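# Sort table parts into bins holding matching parts

## Task

Move every part lying on the table into whichever bin already contains a part identical to it; a part that matches nothing in any bin must stay outside all bins. Releasing a part is fine once some portion of it is inside the correct bin, but avoid dropping it on top of another part. At the end, open the gripper and move the arm away; anything that stays put only because the robot is holding or pressing it is not counted as placed.

## Robot and tools

Robot: a single six-joint Doosan M1013 arm with a Robotiq 2F-140 two-finger gripper. There is one arm, so every row of numbers belongs to it. The wrist camera is mounted on the gripper.

Scene frame: the origin sits on the tabletop right under the arm's base. +z is up, and +y is to the left when facing along +x. The base may be slightly tilted relative to the table. Each state line reports end_effector_position in metres and end_effector_quat_wxyz (w,x,y,z), plus linear velocity in m/s and angular velocity in rad/s. The position is the pinch point, the spot between the pads when they are closed. The gripper's fingers extend along its +z axis and close along its y axis. Closed fingertips reach about 33 mm past the pinch point; fully open ones reach about 9 mm past it. While closing, the tips also move about 24 mm further out, so keep that much room above any surface. The reported position can be off from the true one, more so when the arm is stretched far out.

execute_actions takes "actions", a list holding at most one item, and an optional "pictures" boolean (images come by default).
- An empty list returns the current state and moves nothing.
- A motion item is {"rows": [...], "steps": n}. It has 1 to 15 rows and n up to 15; n defaults to 15, and each step lasts 1/30 s. Each row is applied for one step, and if rows run out the last one is repeated.
- A wait item is {"steps": n} with n up to 300. It is counted from the previous result, and the time you spend replying counts toward it.
- A refused call sends the robot nothing.

Each row holds 9 numbers in this order: joint_1 waist, joint_2 shoulder, joint_3 elbow, joint_4 forearm roll, joint_5 wrist pitch, joint_6 wrist roll, gripper position, gripper force_limit, gripper speed.
- The first six are absolute joint target angles in radians, on the same scale as the Joint positions line. They are not offsets.
- Joint ranges: joints 1, 2, 4, 5 and 6 go from -6.283 to 6.283; the elbow goes from -2.792 to 2.792. A call is refused if a target is more than 0.010 past a range end and also further out than the current angle. The real ends can differ by ±0.010. A target beyond a real end is clipped, and the result then says "joint sent to its limit"; that message may refer to an earlier action that is still running.
- The last three numbers each lie in [-1, 1].
  - position: +1 is fully open (140 mm), the pads touch near -0.8, and -1 closes until something blocks the fingers.
  - force_limit: roughly 14 N at -1, 60 N at 0 and 107 N at +1, for parts up to 40 mm wide.
  - speed: roughly 30 mm/s at -1, 140 at 0 and 250 at +1.

Motion limits:
- Joint target speed caps: 2.09 rad/s for waist and shoulder, 3.14 for the elbow, 3.93 for the wrist joints. The arm takes 0.3 s to accelerate, and the joints are synchronised so they arrive together.
- At every step a target may lead its measured angle by at most 0.456 (waist and shoulder), 0.683 (elbow) or 0.854 (wrist joints).
- If the targets would put the gripper more than 70 mm from where it is now, all of them are scaled back.
- Far moves therefore need several calls or waits. Between calls the arm keeps heading toward the last row it received, until it has nearly stopped or a step is HELD.

Reading results:
- Joint positions and Joint velocities are given in joint order.
- Joint torques are noisy, offset readings; an unexplained change while holding still means contact or load.
- "joint command not followed" means the clearance check (mounts and posts count as part of the arm) altered or blocked some targets.
- HELD marks steps on which your row was not fully sent.
- object_status: 0 moving; 1 stopped while opening; 2 stopped while closing, which means a grasp; 3 reached the target or the pads met, though a thin part may still be held.
- position_measured is in counts, not linear: 3 is fully open and 230 is pads together.

Grasping: send position -1, then check that object_status reads 2. Fingers that have stopped stay where they are until the position value changes by 0.01 or more, or the part slips. To squeeze harder, raise force_limit and at the same time switch position between -1 and -0.98.

Disturbances can tug on a held part or nudge loose items.

Faults and what to avoid:
- Contact torque reaching a joint's load limit (waist 306, shoulder 306, elbow 144, wrist joints 40.5 N m; a held part's weight counts) stops the arm for 10 s and drops the rest of the call.
- An outside force of 144 N anywhere on the arm, gripper or held part does the same, and the arm gives way to the contact.
- Holding loads heats the motors. A MOTOR HOT line is a warning; an OVER-TEMPERATURE FAULT brakes the arm until it cools.
- Avoid drops, slips, slams, hard hits and strong pushes.
- Never knock or place anything off the table: that fails the scene.

zoom_image: arguments are camera (one of cam_head_left, cam_head_right, cam_high, cam_low, cam_wrist) and region [x0, y0, x1, y1] in that camera's pixels, origin at the top-left, at most 504x504. It returns a closer view of the latest image. All cameras are 672x504, and the given calibrations (K, distortion, T_world_to_cam) map scene coordinates to pixels, with small per-scene errors.

read_manual(section="licences") only returns licence text.

finished_scene(scene=n), with n being 1 or 2, ends and grades the current scene and cannot be undone. Its result gives the next scene's task. Replying without any tool call ends every remaining scene.

Usual order: look and zoom to match table parts with bin contents, open the gripper, approach from above, descend, close and confirm status 2, lift, move over the matching bin, lower until part of the item is inside, open, retreat, then end the scene.

Each tool is called after ">>>" as name(argument=value, ...), one argument or row to a line, values as JSON.

## Session

>>> execute_actions(
  actions=[],
)

Scene clock: 0.00 s of 12600.00 s.
end_effector_position=(+0.3385, -0.2109, +0.1598) position_measured=3 object_status=3 end_effector_quat_wxyz=(-0.464, +0.841, -0.276, -0.009) end_effector_velocity=(-0.000, -0.001, -0.000) end_effector_angular_velocity=(-0.001, +0.000, -0.001)
Joint positions: [-1.171  0.311  2.155  0.582  1.508  0.782]
Joint velocities: [-0.001  0.     0.    -0.    -0.001 -0.   ]
Joint torques (N m, as the joint torque sensors report them, + toward a larger angle): no reading

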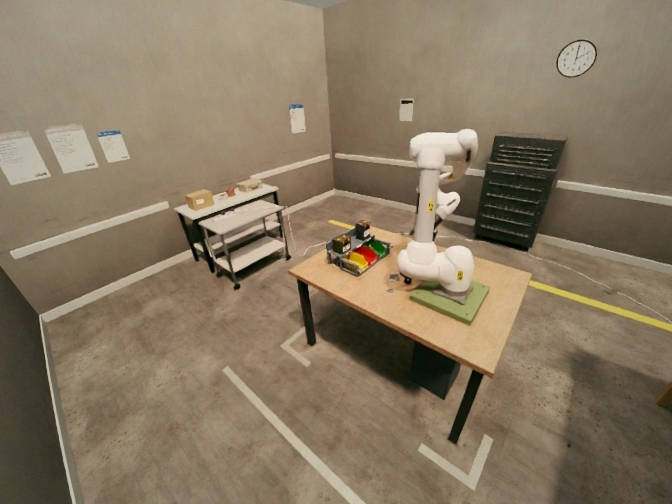

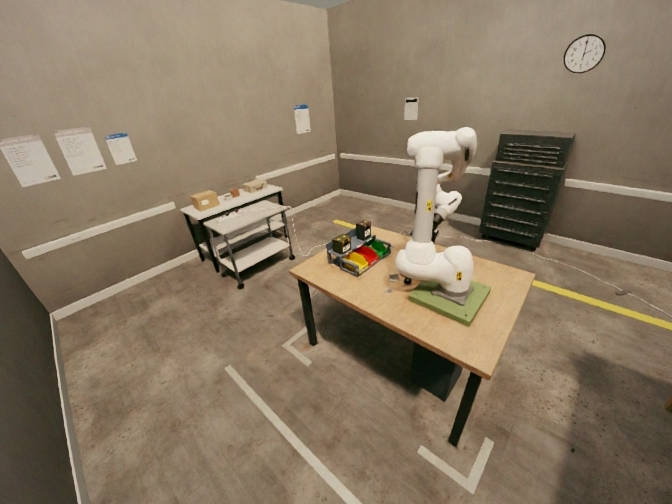

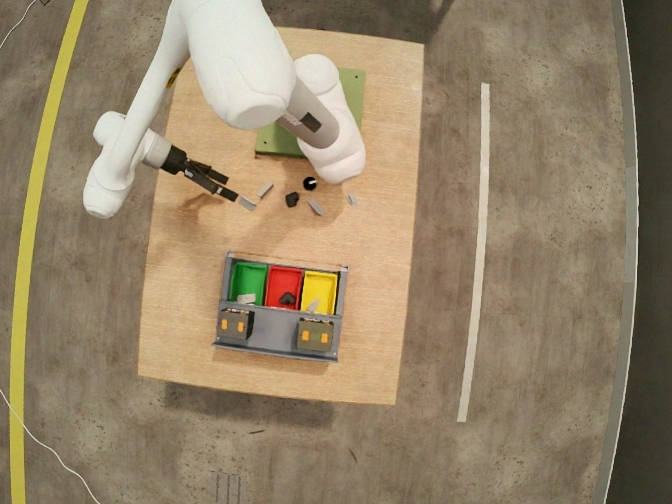

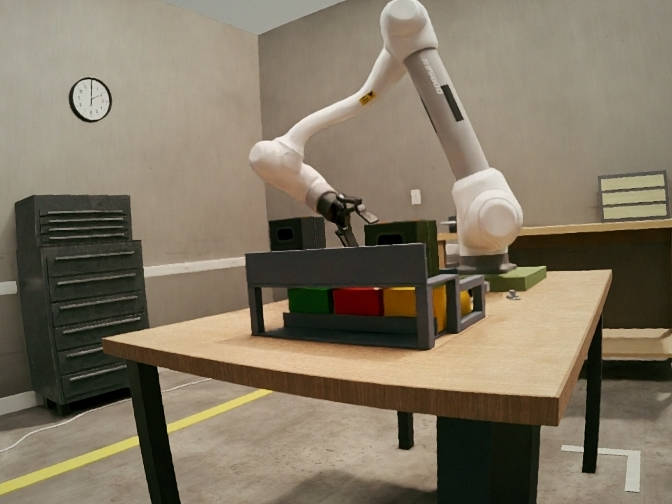

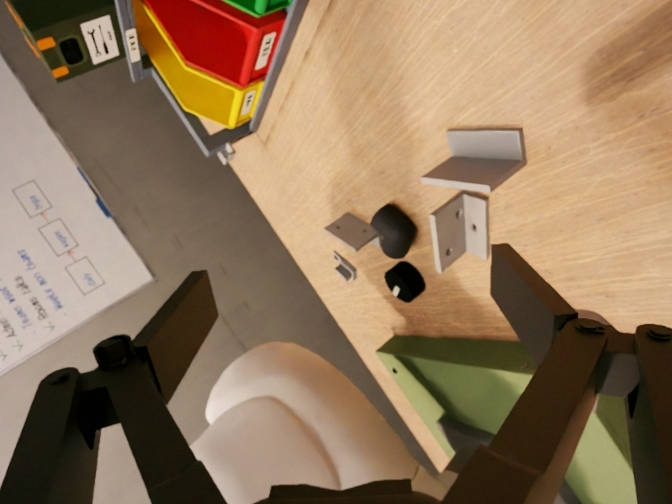

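>>> zoom_image(
  camera="cam_high",
  region=[200, 150, 380, 370],
)

>>> zoom_image(
  camera="cam_wrist",
  region=[300, 100, 560, 320],
)

Region (200, 150, 380, 370) of cam_high's 672x504 image, scaled by 2.291, with more detail than that image has; it fills the left 412 columns of this view, and the rest is white.

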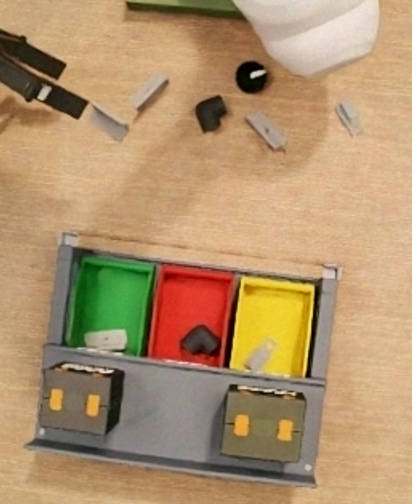

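Region (300, 100, 560, 320) of cam_wrist's 672x504 image, scaled by 1.938, with more detail than that image has; it fills the top 426 rows of this view, and the rest is white.

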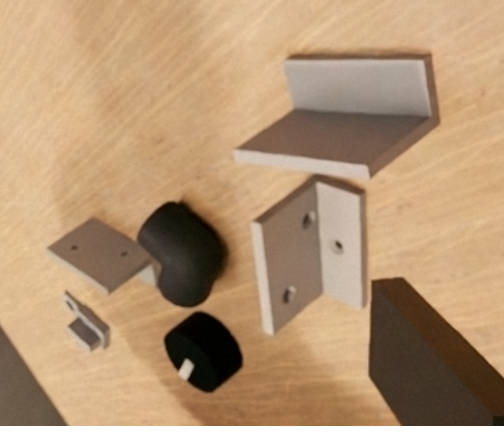

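>>> execute_actions(
  actions=[
    {"rows":[[-0.1,0.058,1.916,0,1.168,1.47,1,0,0]]},
  ],
  pictures=false,
)

>>> execute_actions(
  actions=[
    {"steps":60},
  ],
)

Scene clock: 33.17 s of 12600.00 s.
end_effector_position=(+0.4333, -0.2257, +0.2027) position_measured=3 object_status=3 end_effector_quat_wxyz=(-0.123, +0.968, -0.210, -0.064) end_effector_velocity=(+0.307, +0.239, +0.139) end_effector_angular_velocity=(-0.815, -0.121, +0.759)
Joint positions: [-0.699  0.131  1.984  0.167  1.265  1.273]
Joint velocities: [ 1.104 -0.208 -0.196 -0.478 -0.279  0.565]
Joint torques (N m, as the joint torque sensors report them, + toward a larger angle): [ -4.35 -44.05 -30.77   4.44   0.56  -0.06]
Steps of this call (steps 1 to 90: nothing new was sent; then 29.67 s passed at rest; steps 91 to 105: all 15 steps of this action). Readings (joint positions | what the end effector reports):
91: [-1.171 0.311 2.155 0.582 1.508 0.782] | position_measured=3 object_status=3
92: [-1.167 0.310 2.153 0.578 1.505 0.788] | position_measured=3 object_status=3
94: [-1.137 0.293 2.138 0.539 1.483 0.833] | position_measured=3 object_status=3
98: [-0.988 0.215 2.064 0.362 1.379 1.043] | position_measured=3 object_status=3
105: the state above

Scene clock: 35.17 s of 12600.00 s.
end_effector_position=(+0.5483, +0.0027, +0.2649) position_measured=3 object_status=3 end_effector_quat_wxyz=(+0.001, +1.000, +0.021, +0.006) end_effector_velocity=(+0.001, +0.000, -0.001) end_effector_angular_velocity=(+0.000, +0.000, +0.001)
Joint positions: [-0.1    0.058  1.916 -0.     1.168  1.47 ]
Joint velocities: [ 0.     0.001 -0.     0.    -0.001 -0.001]
Joint torques (N m, as the joint torque sensors report them, + toward a larger angle): [  2.37 -43.16 -37.81   4.17   0.13  -0.22]
Steps of this call (steps 1 to 45: the robot went on to your last target; steps 46 to 60: nothing new was sent). Readings (joint positions | what the end effector reports):
1: [-0.662 0.124 1.978 0.152 1.257 1.291] | position_measured=3 object_status=3
2: [-0.626 0.118 1.973 0.138 1.249 1.307] | position_measured=3 object_status=3
4: [-0.556 0.108 1.963 0.115 1.235 1.334] | position_measured=3 object_status=3
8: [-0.420 0.093 1.949 0.080 1.215 1.375] | position_measured=3 object_status=3
60: the state above
The arm was judged still, so your last target was given up. Only a new action makes it travel on or press farther. Fingers that are still opening or closing keep moving.
camera_calibration (this result's frames):
cam_wrist: T_world_to_cam=[[-0.0730363, -0.997158, -0.01847, 0.0500597], [-0.922919, 0.0605564, 0.380201, 0.42089], [-0.378002, 0.0448148, -0.924719, 0.64625], [0, 0, 0, 1]] pos_world=[0.636388, -0.00453177, 0.438502]

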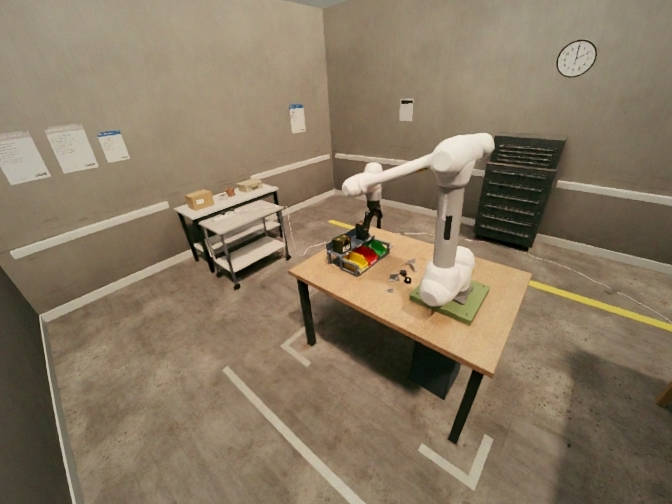

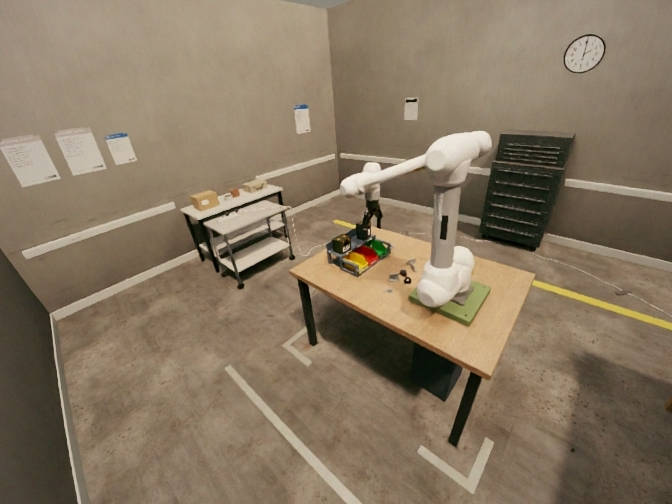

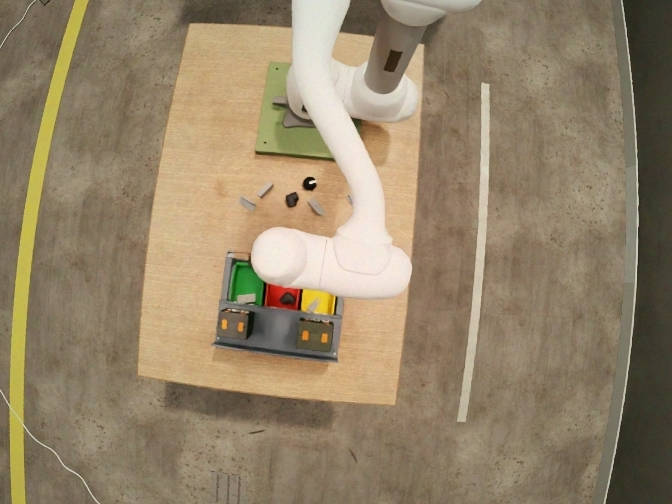

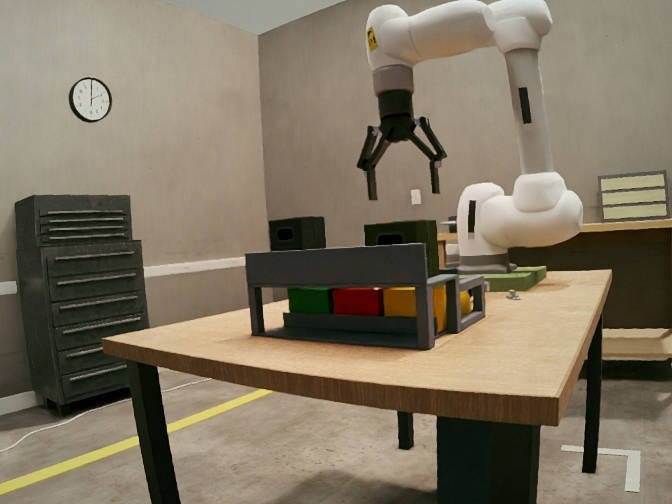

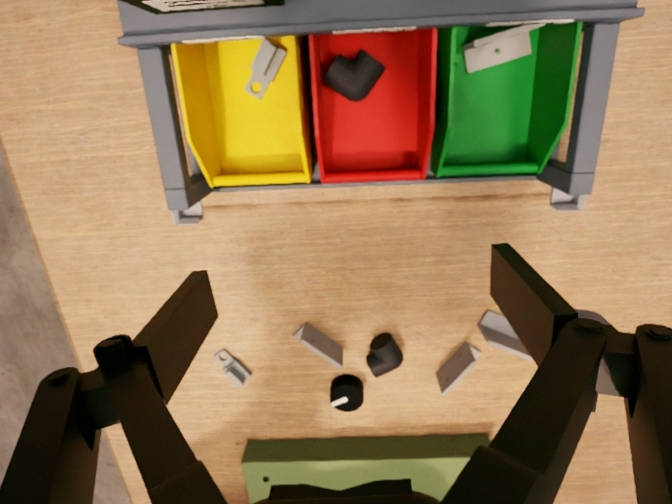

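>>> zoom_image(
  camera="cam_wrist",
  region=[160, 0, 600, 230],
)

>>> zoom_image(
  camera="cam_wrist",
  region=[200, 290, 540, 430],
)

>>> zoom_image(
  camera="cam_head_left",
  region=[315, 215, 435, 305],
)

Region (160, 0, 600, 230) of cam_wrist's 672x504 image, scaled by 1.145, with more detail than that image has; it fills the top 263 rows of this view, and the rest is white.

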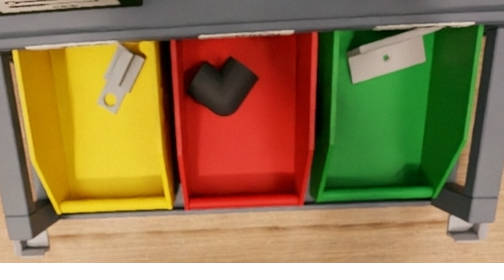

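Region (200, 290, 540, 430) of cam_wrist's 672x504 image, scaled by 1.482, with more detail than that image has; it fills the top 208 rows of this view, and the rest is white.

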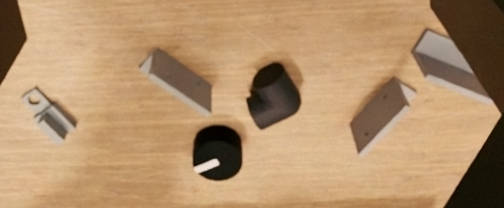

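Region (315, 215, 435, 305) of cam_head_left's 672x504 image, scaled by 4.200, with more detail than that image has; it fills the top 378 rows of this view, and the rest is white.

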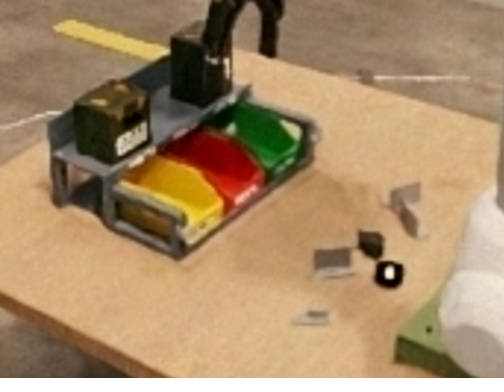

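>>> execute_actions(
  actions=[
    {"rows":[[-0.1,-0.157,2.118,0,1.193,-1.67,1,0,0]]},
  ],
  pictures=false,
)

>>> execute_actions(
  actions=[
    {"steps":45},
  ],
)

Scene clock: 57.57 s of 12600.00 s.
end_effector_position=(+0.4338, +0.0094, +0.2654) position_measured=3 object_status=3 end_effector_quat_wxyz=(+0.001, +0.818, +0.575, +0.000) end_effector_velocity=(-0.135, +0.007, -0.012) end_effector_angular_velocity=(-0.005, +0.015, +3.731)
Joint positions: [-0.1   -0.126  2.089 -0.     1.189  0.287]
Joint velocities: [-0.001 -0.218  0.205  0.     0.025 -3.732]
Joint torques (N m, as the joint torque sensors report them, + toward a larger angle): [ -0.9  -15.71 -39.46   4.15  -0.45  -0.37]
Steps of this call (steps 1 to 90: nothing new was sent; then 18.90 s passed at rest; steps 91 to 105: all 15 steps of this action). Readings (joint positions | what the end effector reports):
91: [-0.100 0.058 1.916 -0.000 1.168 1.470] | position_measured=3 object_status=3
92: [-0.100 0.057 1.917 -0.000 1.168 1.463] | position_measured=3 object_status=3
94: [-0.100 0.043 1.931 -0.000 1.169 1.407] | position_measured=3 object_status=3
98: [-0.100 -0.025 1.994 -0.000 1.178 1.122] | position_measured=3 object_status=3
105: the state above

Scene clock: 59.07 s of 12600.00 s.
end_effector_position=(+0.4145, +0.0105, +0.2634) position_measured=3 object_status=3 end_effector_quat_wxyz=(-0.000, -0.020, +1.000, -0.000) end_effector_velocity=(-0.000, -0.000, -0.000) end_effector_angular_velocity=(+0.000, +0.001, -0.000)
Joint positions: [-0.1   -0.157  2.118 -0.     1.193 -1.67 ]
Joint velocities: [-0.001 -0.     0.001  0.     0.    -0.   ]
Joint torques (N m, as the joint torque sensors report them, + toward a larger angle): [ -0.33 -22.62 -37.26   4.21  -0.28  -0.33]
Steps of this call (steps 1 to 45: the robot went on to your last target). Readings (joint positions | what the end effector reports):
1: [-0.100 -0.132 2.095 -0.000 1.190 0.161] | position_measured=3 object_status=3
2: [-0.100 -0.138 2.100 -0.000 1.191 0.034] | position_measured=3 object_status=3
4: [-0.100 -0.145 2.107 -0.000 1.192 -0.218] | position_measured=3 object_status=3
8: [-0.100 -0.152 2.114 -0.000 1.192 -0.724] | position_measured=3 object_status=3
45: the state above
The arm was judged still, so your last target was given up. Only a new action makes it travel on or press farther. Fingers that are still opening or closing keep moving.
camera_calibration (this result's frames):
cam_wrist: T_world_to_cam=[[0.0748294, 0.997001, -0.0197294, -0.0339443], [0.918303, -0.0611829, 0.391123, -0.467286], [0.388743, -0.047385, -0.920127, 0.275854], [0, 0, 0, 1]] pos_world=[0.324413, 0.018324, 0.435918]

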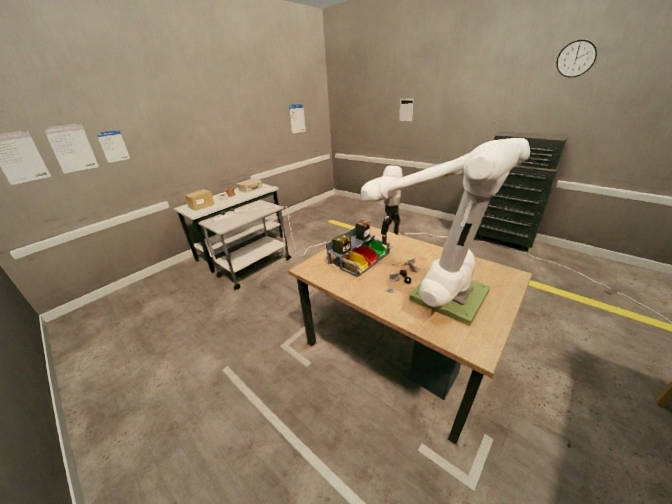

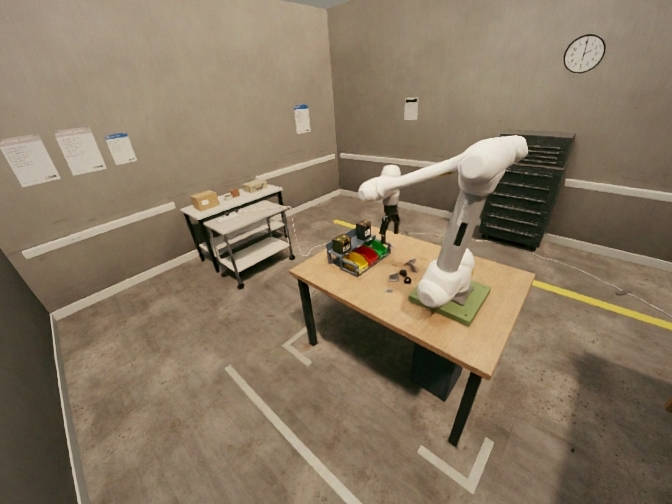

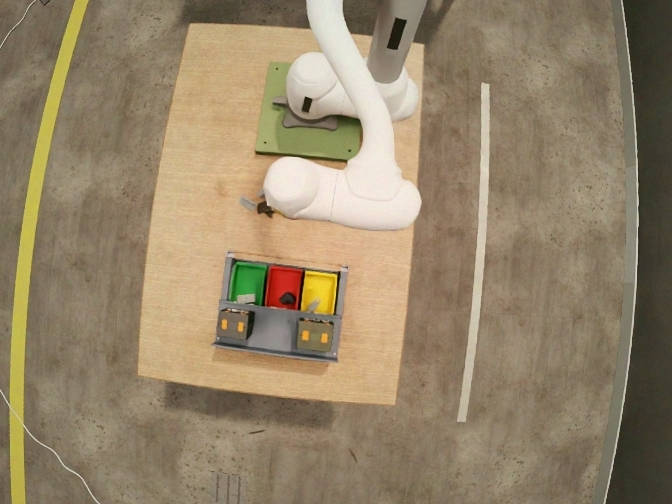

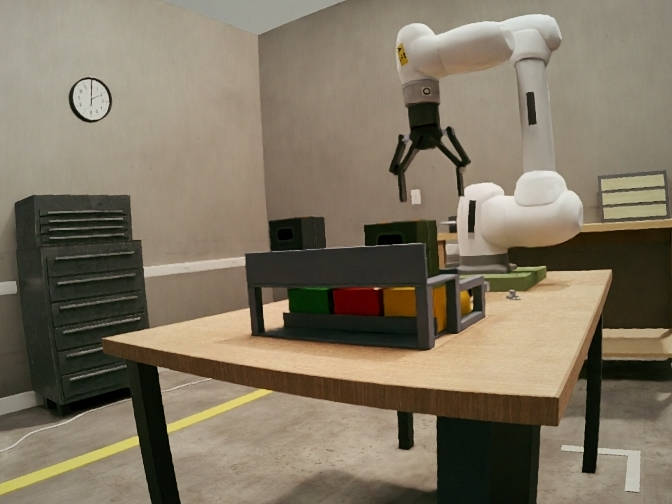

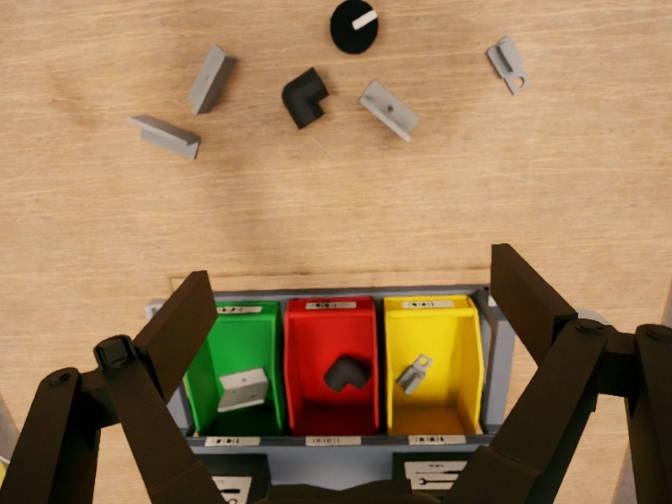

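>>> zoom_image(
  camera="cam_wrist",
  region=[190, 340, 330, 440],
)

>>> zoom_image(
  camera="cam_wrist",
  region=[170, 20, 430, 160],
)

>>> zoom_image(
  camera="cam_wrist",
  region=[450, 20, 570, 110],
)

>>> zoom_image(
  camera="cam_wrist",
  region=[310, 330, 470, 420],
)

Region (190, 340, 330, 440) of cam_wrist's 672x504 image, scaled by 3.600, with more detail than that image has; it fills the top 360 rows of this view, and the rest is white.

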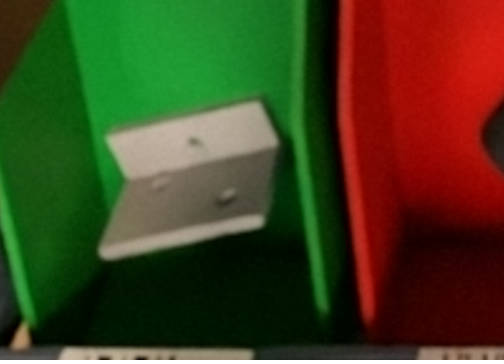

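Region (170, 20, 430, 160) of cam_wrist's 672x504 image, scaled by 1.938, with more detail than that image has; it fills the top 271 rows of this view, and the rest is white.

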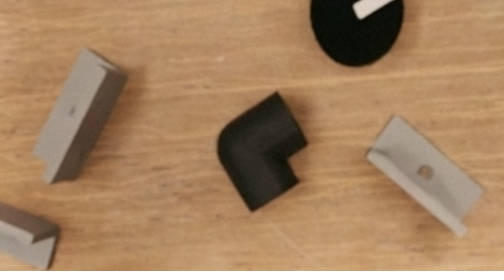

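Region (450, 20, 570, 110) of cam_wrist's 672x504 image, scaled by 4.200, with more detail than that image has; it fills the top 378 rows of this view, and the rest is white.

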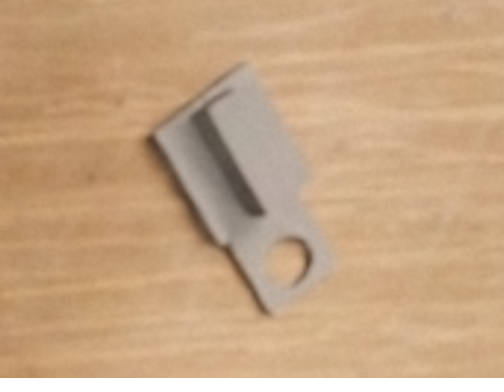

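Region (310, 330, 470, 420) of cam_wrist's 672x504 image, scaled by 3.150, with more detail than that image has; it fills the top 284 rows of this view, and the rest is white.

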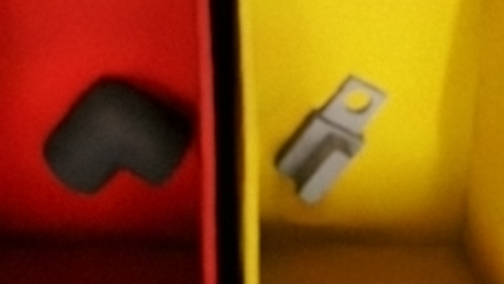

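>>> execute_actions(
  actions=[
    {"rows":[[0.001,-0.104,2.373,0,0.885,-2.374,-0.3,0,0]]},
  ],
  pictures=false,
)

>>> execute_actions(
  actions=[
    {"steps":30},
  ],
)

Scene clock: 117.43 s of 12600.00 s.
end_effector_position=(+0.3583, +0.0493, +0.1227) position_measured=105 object_status=0 end_effector_quat_wxyz=(-0.001, -0.403, +0.915, -0.001) end_effector_velocity=(-0.064, +0.027, -0.103) end_effector_angular_velocity=(-0.001, +0.001, +0.641)
Joint positions: [-0.001 -0.105  2.368 -0.     0.891 -2.359]
Joint velocities: [ 0.081  0.042  0.202  0.    -0.244 -0.559]
Joint torques (N m, as the joint torque sensors report them, + toward a larger angle): [  0.37 -25.87 -42.06   4.4   -0.3   -0.2 ]
Steps of this call (steps 1 to 90: nothing new was sent; then 54.87 s passed at rest; steps 91 to 105: all 15 steps of this action). Readings (joint positions | what the end effector reports):
91: [-0.100 -0.157 2.118 0.000 1.193 -1.670] | position_measured=3 object_status=0
92: [-0.099 -0.157 2.120 0.000 1.191 -1.677] | position_measured=6 object_status=0
94: [-0.091 -0.153 2.141 0.000 1.166 -1.733] | position_measured=21 object_status=0
98: [-0.056 -0.134 2.230 0.000 1.058 -1.980] | position_measured=52 object_status=0
105: the state above

Scene clock: 118.43 s of 12600.00 s.
end_effector_position=(+0.3569, +0.0500, +0.1202) position_measured=167 object_status=3 end_effector_quat_wxyz=(-0.000, -0.410, +0.912, -0.001) end_effector_velocity=(-0.000, +0.000, -0.000) end_effector_angular_velocity=(+0.000, +0.002, +0.000)
Joint positions: [ 0.001 -0.104  2.373 -0.     0.885 -2.374]
Joint velocities: [ 0.     0.     0.     0.     0.001 -0.   ]
Joint torques (N m, as the joint torque sensors report them, + toward a larger angle): [  1.56 -21.31 -30.83   3.2   -0.33   0.11]
Steps of this call (steps 1 to 30: the robot went on to your last target). Readings (joint positions | what the end effector reports):
1: [0.001 -0.104 2.372 -0.000 0.886 -2.371] | position_measured=112 object_status=0
2: [0.001 -0.104 2.373 -0.000 0.885 -2.373] | position_measured=120 object_status=0
4: [0.001 -0.104 2.373 -0.000 0.885 -2.374] | position_measured=135 object_status=0
8: [0.001 -0.104 2.373 -0.000 0.885 -2.374] | position_measured=164 object_status=0
30: the state above
The arm was judged still, so your last target was given up. Only a new action makes it travel on or press farther. Fingers that are still opening or closing keep moving.
camera_calibration (this result's frames):
cam_wrist: T_world_to_cam=[[-0.666794, 0.744964, -0.0203658, 0.205626], [0.680827, 0.620046, 0.389893, -0.305114], [0.303084, 0.246113, -0.920635, 0.1843], [0, 0, 0, 1]] pos_world=[0.288982, -0.00935775, 0.292822]

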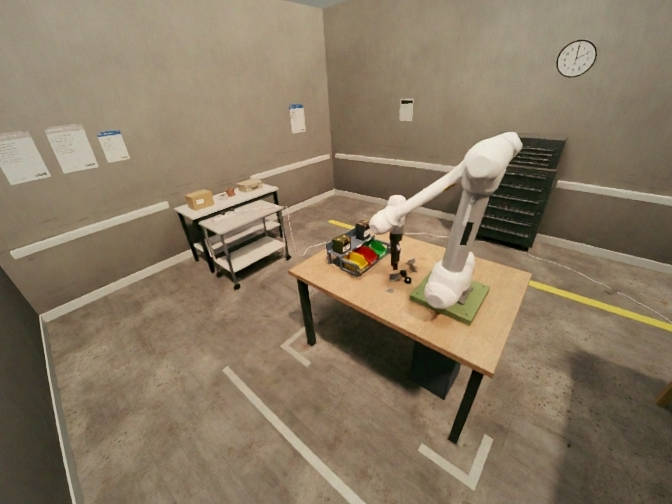

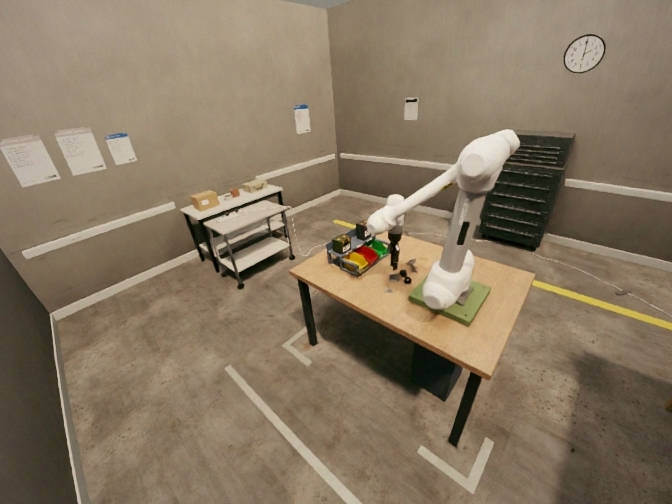

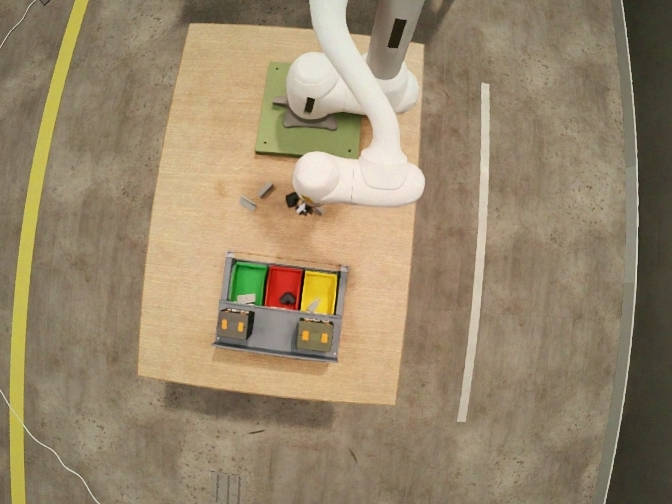

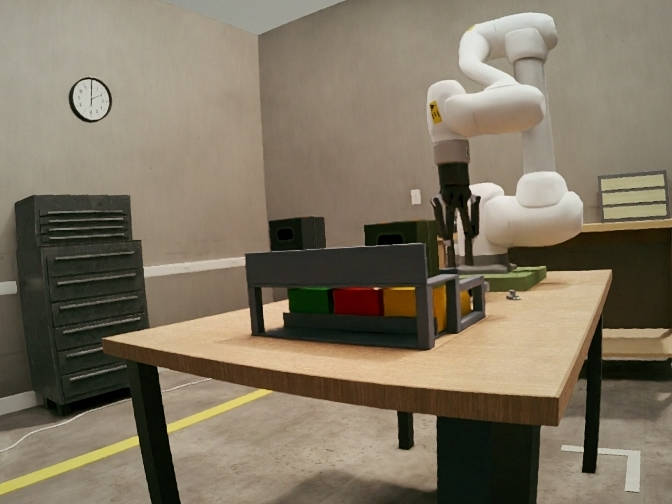

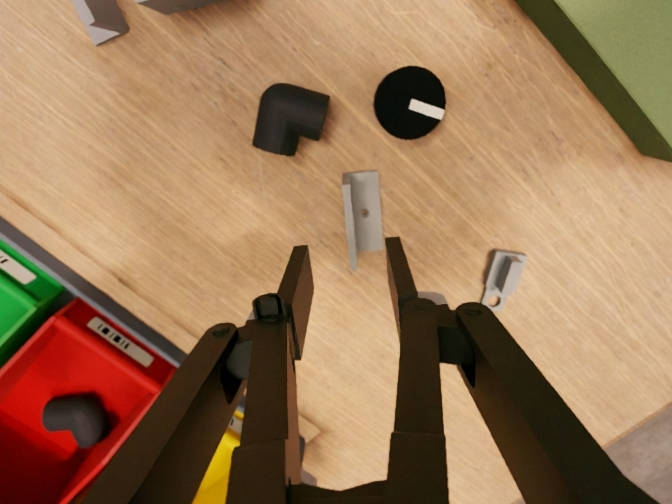

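>>> execute_actions(
  actions=[
    {"rows":[[0.001,0.014,2.441,0,0.698,-2.374,-0.3,0,0]]},
  ],
)

>>> execute_actions(
  actions=[
    {"rows":[[0.001,0.014,2.441,0,0.698,-2.374,-1,0.3,-0.3]]},
  ],
  pictures=false,
)

>>> execute_actions(
  actions=[
    {"steps":10},
  ],
)

Scene clock: 127.20 s of 12600.00 s.
end_effector_position=(+0.3573, +0.0499, +0.0504) position_measured=167 object_status=3 end_effector_quat_wxyz=(-0.000, -0.410, +0.912, -0.001) end_effector_velocity=(+0.000, +0.000, +0.000) end_effector_angular_velocity=(-0.000, +0.001, +0.002)
Joint positions: [ 0.001  0.014  2.441  0.     0.698 -2.374]
Joint velocities: [ 0.001  0.001 -0.001  0.     0.001 -0.   ]
Joint torques (N m, as the joint torque sensors report them, + toward a larger angle): [  0.81 -26.45 -24.56   2.93  -0.21  -0.4 ]
Steps of this call (steps 1 to 90: nothing new was sent; then 5.27 s passed at rest; steps 91 to 105: all 15 steps of this action). Readings (joint positions | what the end effector reports):
91: [0.001 -0.104 2.373 0.000 0.885 -2.374] | position_measured=167 object_status=3
92: [0.001 -0.100 2.375 0.000 0.879 -2.374] | position_measured=167 object_status=3
94: [0.001 -0.071 2.392 0.000 0.832 -2.374] | position_measured=167 object_status=3
98: [0.001 0.011 2.439 0.000 0.705 -2.374] | position_measured=167 object_status=3
105: the state above
camera_calibration (this result's frames):
cam_wrist: T_world_to_cam=[[-0.666811, 0.744933, -0.0209071, 0.204543], [0.680461, 0.62006, 0.390511, -0.278001], [0.303869, 0.246171, -0.920361, 0.119723], [0, 0, 0, 1]] pos_world=[0.28918, -0.00946603, 0.223027]

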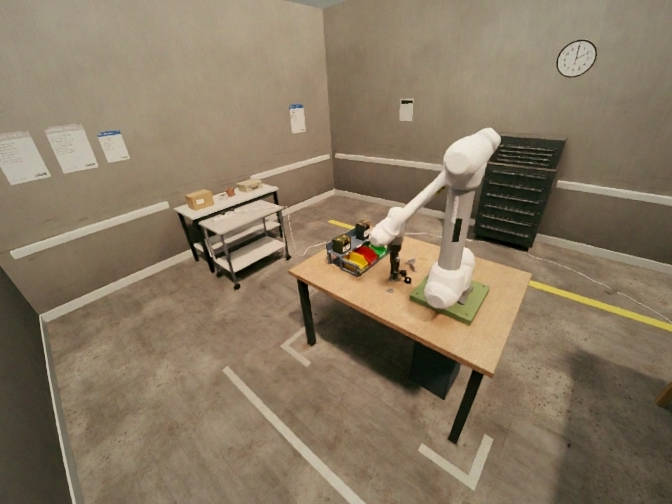

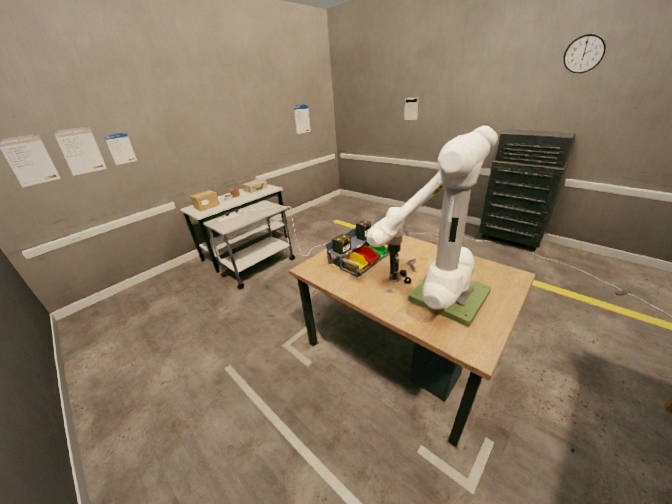

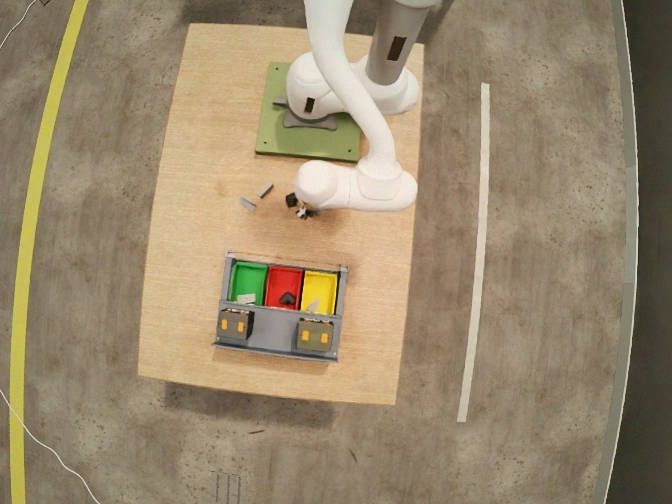

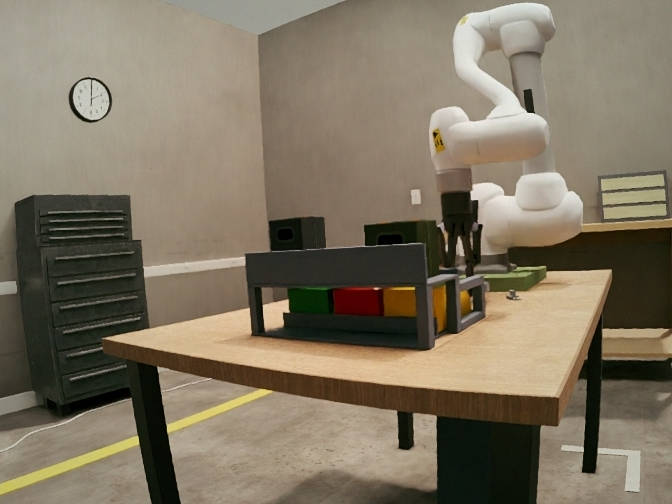

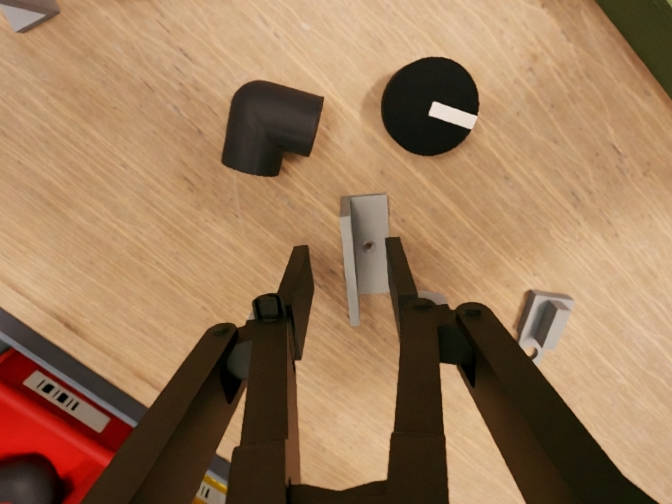

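Scene clock: 127.70 s of 12600.00 s.
end_effector_position=(+0.3573, +0.0498, +0.0504) position_measured=228 object_status=0 end_effector_quat_wxyz=(-0.000, -0.410, +0.912, -0.001) end_effector_velocity=(+0.001, -0.000, +0.000) end_effector_angular_velocity=(+0.000, -0.002, -0.001)
Joint positions: [ 0.001  0.014  2.441 -0.     0.698 -2.374]
Joint velocities: [-0.001 -0.    -0.    -0.    -0.001  0.   ]
Joint torques (N m, as the joint torque sensors report them, + toward a larger angle): [  0.37 -26.73 -24.07   2.52  -0.29  -0.23]
Steps of this call (steps 1 to 15: all 15 steps of this action). Readings (joint positions | what the end effector reports):
1: [0.001 0.014 2.441 0.000 0.698 -2.374] | position_measured=167 object_status=0
2: [0.001 0.014 2.441 0.000 0.698 -2.374] | position_measured=169 object_status=0
4: [0.001 0.014 2.441 0.000 0.698 -2.374] | position_measured=181 object_status=0
8: [0.001 0.014 2.441 0.000 0.698 -2.374] | position_measured=204 object_status=0
15: the state above

Scene clock: 128.03 s of 12600.00 s.
end_effector_position=(+0.3573, +0.0498, +0.0504) position_measured=228 object_status=2 end_effector_quat_wxyz=(-0.000, -0.410, +0.912, -0.001) end_effector_velocity=(-0.000, -0.001, -0.000) end_effector_angular_velocity=(+0.000, +0.001, -0.004)
Joint positions: [ 0.001  0.014  2.441 -0.     0.698 -2.374]
Joint velocities: [-0.002 -0.     0.001  0.    -0.     0.002]
Joint torques (N m, as the joint torque sensors report them, + toward a larger angle): [  0.1  -26.38 -24.02   2.4   -0.4   -0.38]
Steps of this call (steps 1 to 10: the robot went on to your last target). Readings (joint positions | what the end effector reports):
1: [0.001 0.014 2.441 -0.000 0.698 -2.374] | position_measured=228 object_status=0
2: [0.001 0.014 2.441 -0.000 0.698 -2.374] | position_measured=228 object_status=0
4: [0.001 0.014 2.441 -0.000 0.698 -2.374] | position_measured=228 object_status=2
8: [0.001 0.014 2.441 -0.000 0.698 -2.374] | position_measured=228 object_status=2
10: the state above
camera_calibration (this result's frames):
cam_wrist: T_world_to_cam=[[-0.666784, 0.744955, -0.0209915, 0.204576], [0.680438, 0.620043, 0.390578, -0.278006], [0.303978, 0.246148, -0.920331, 0.119697], [0, 0, 0, 1]] pos_world=[0.289189, -0.00948722, 0.223038]

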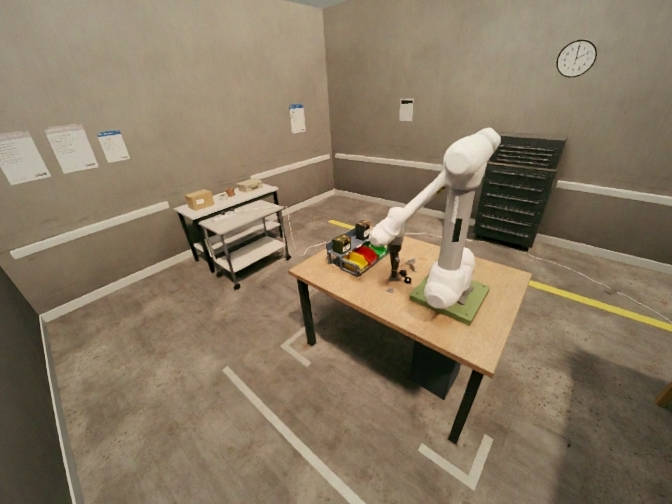

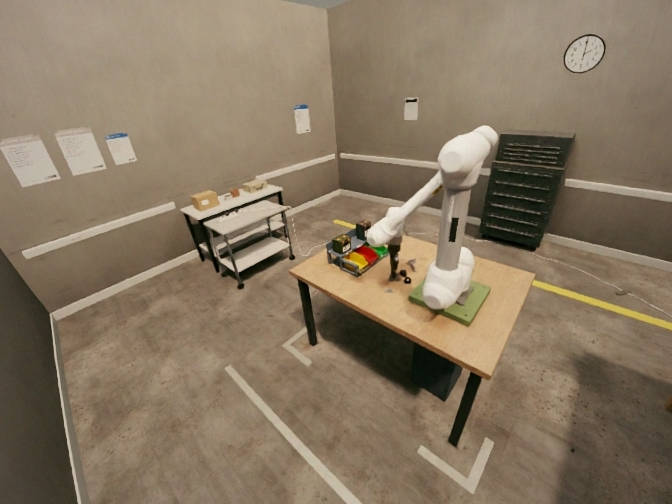

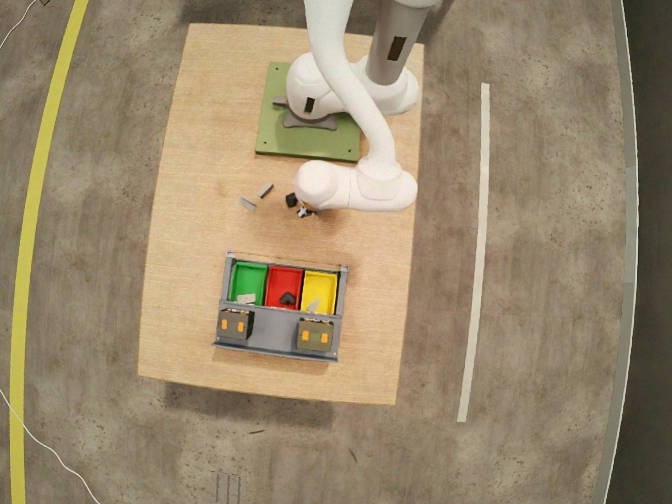

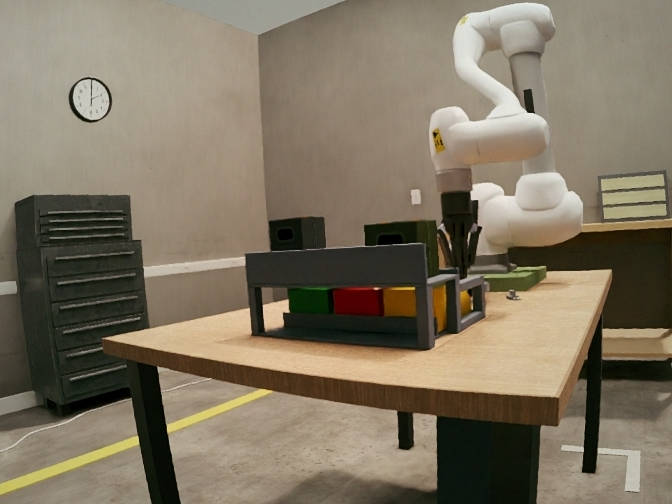

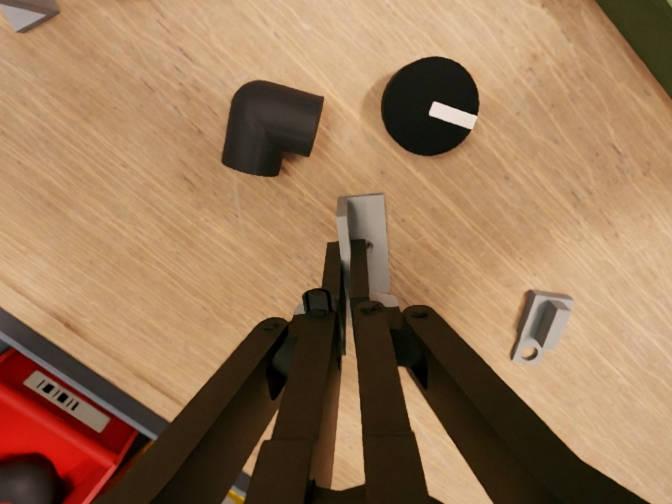

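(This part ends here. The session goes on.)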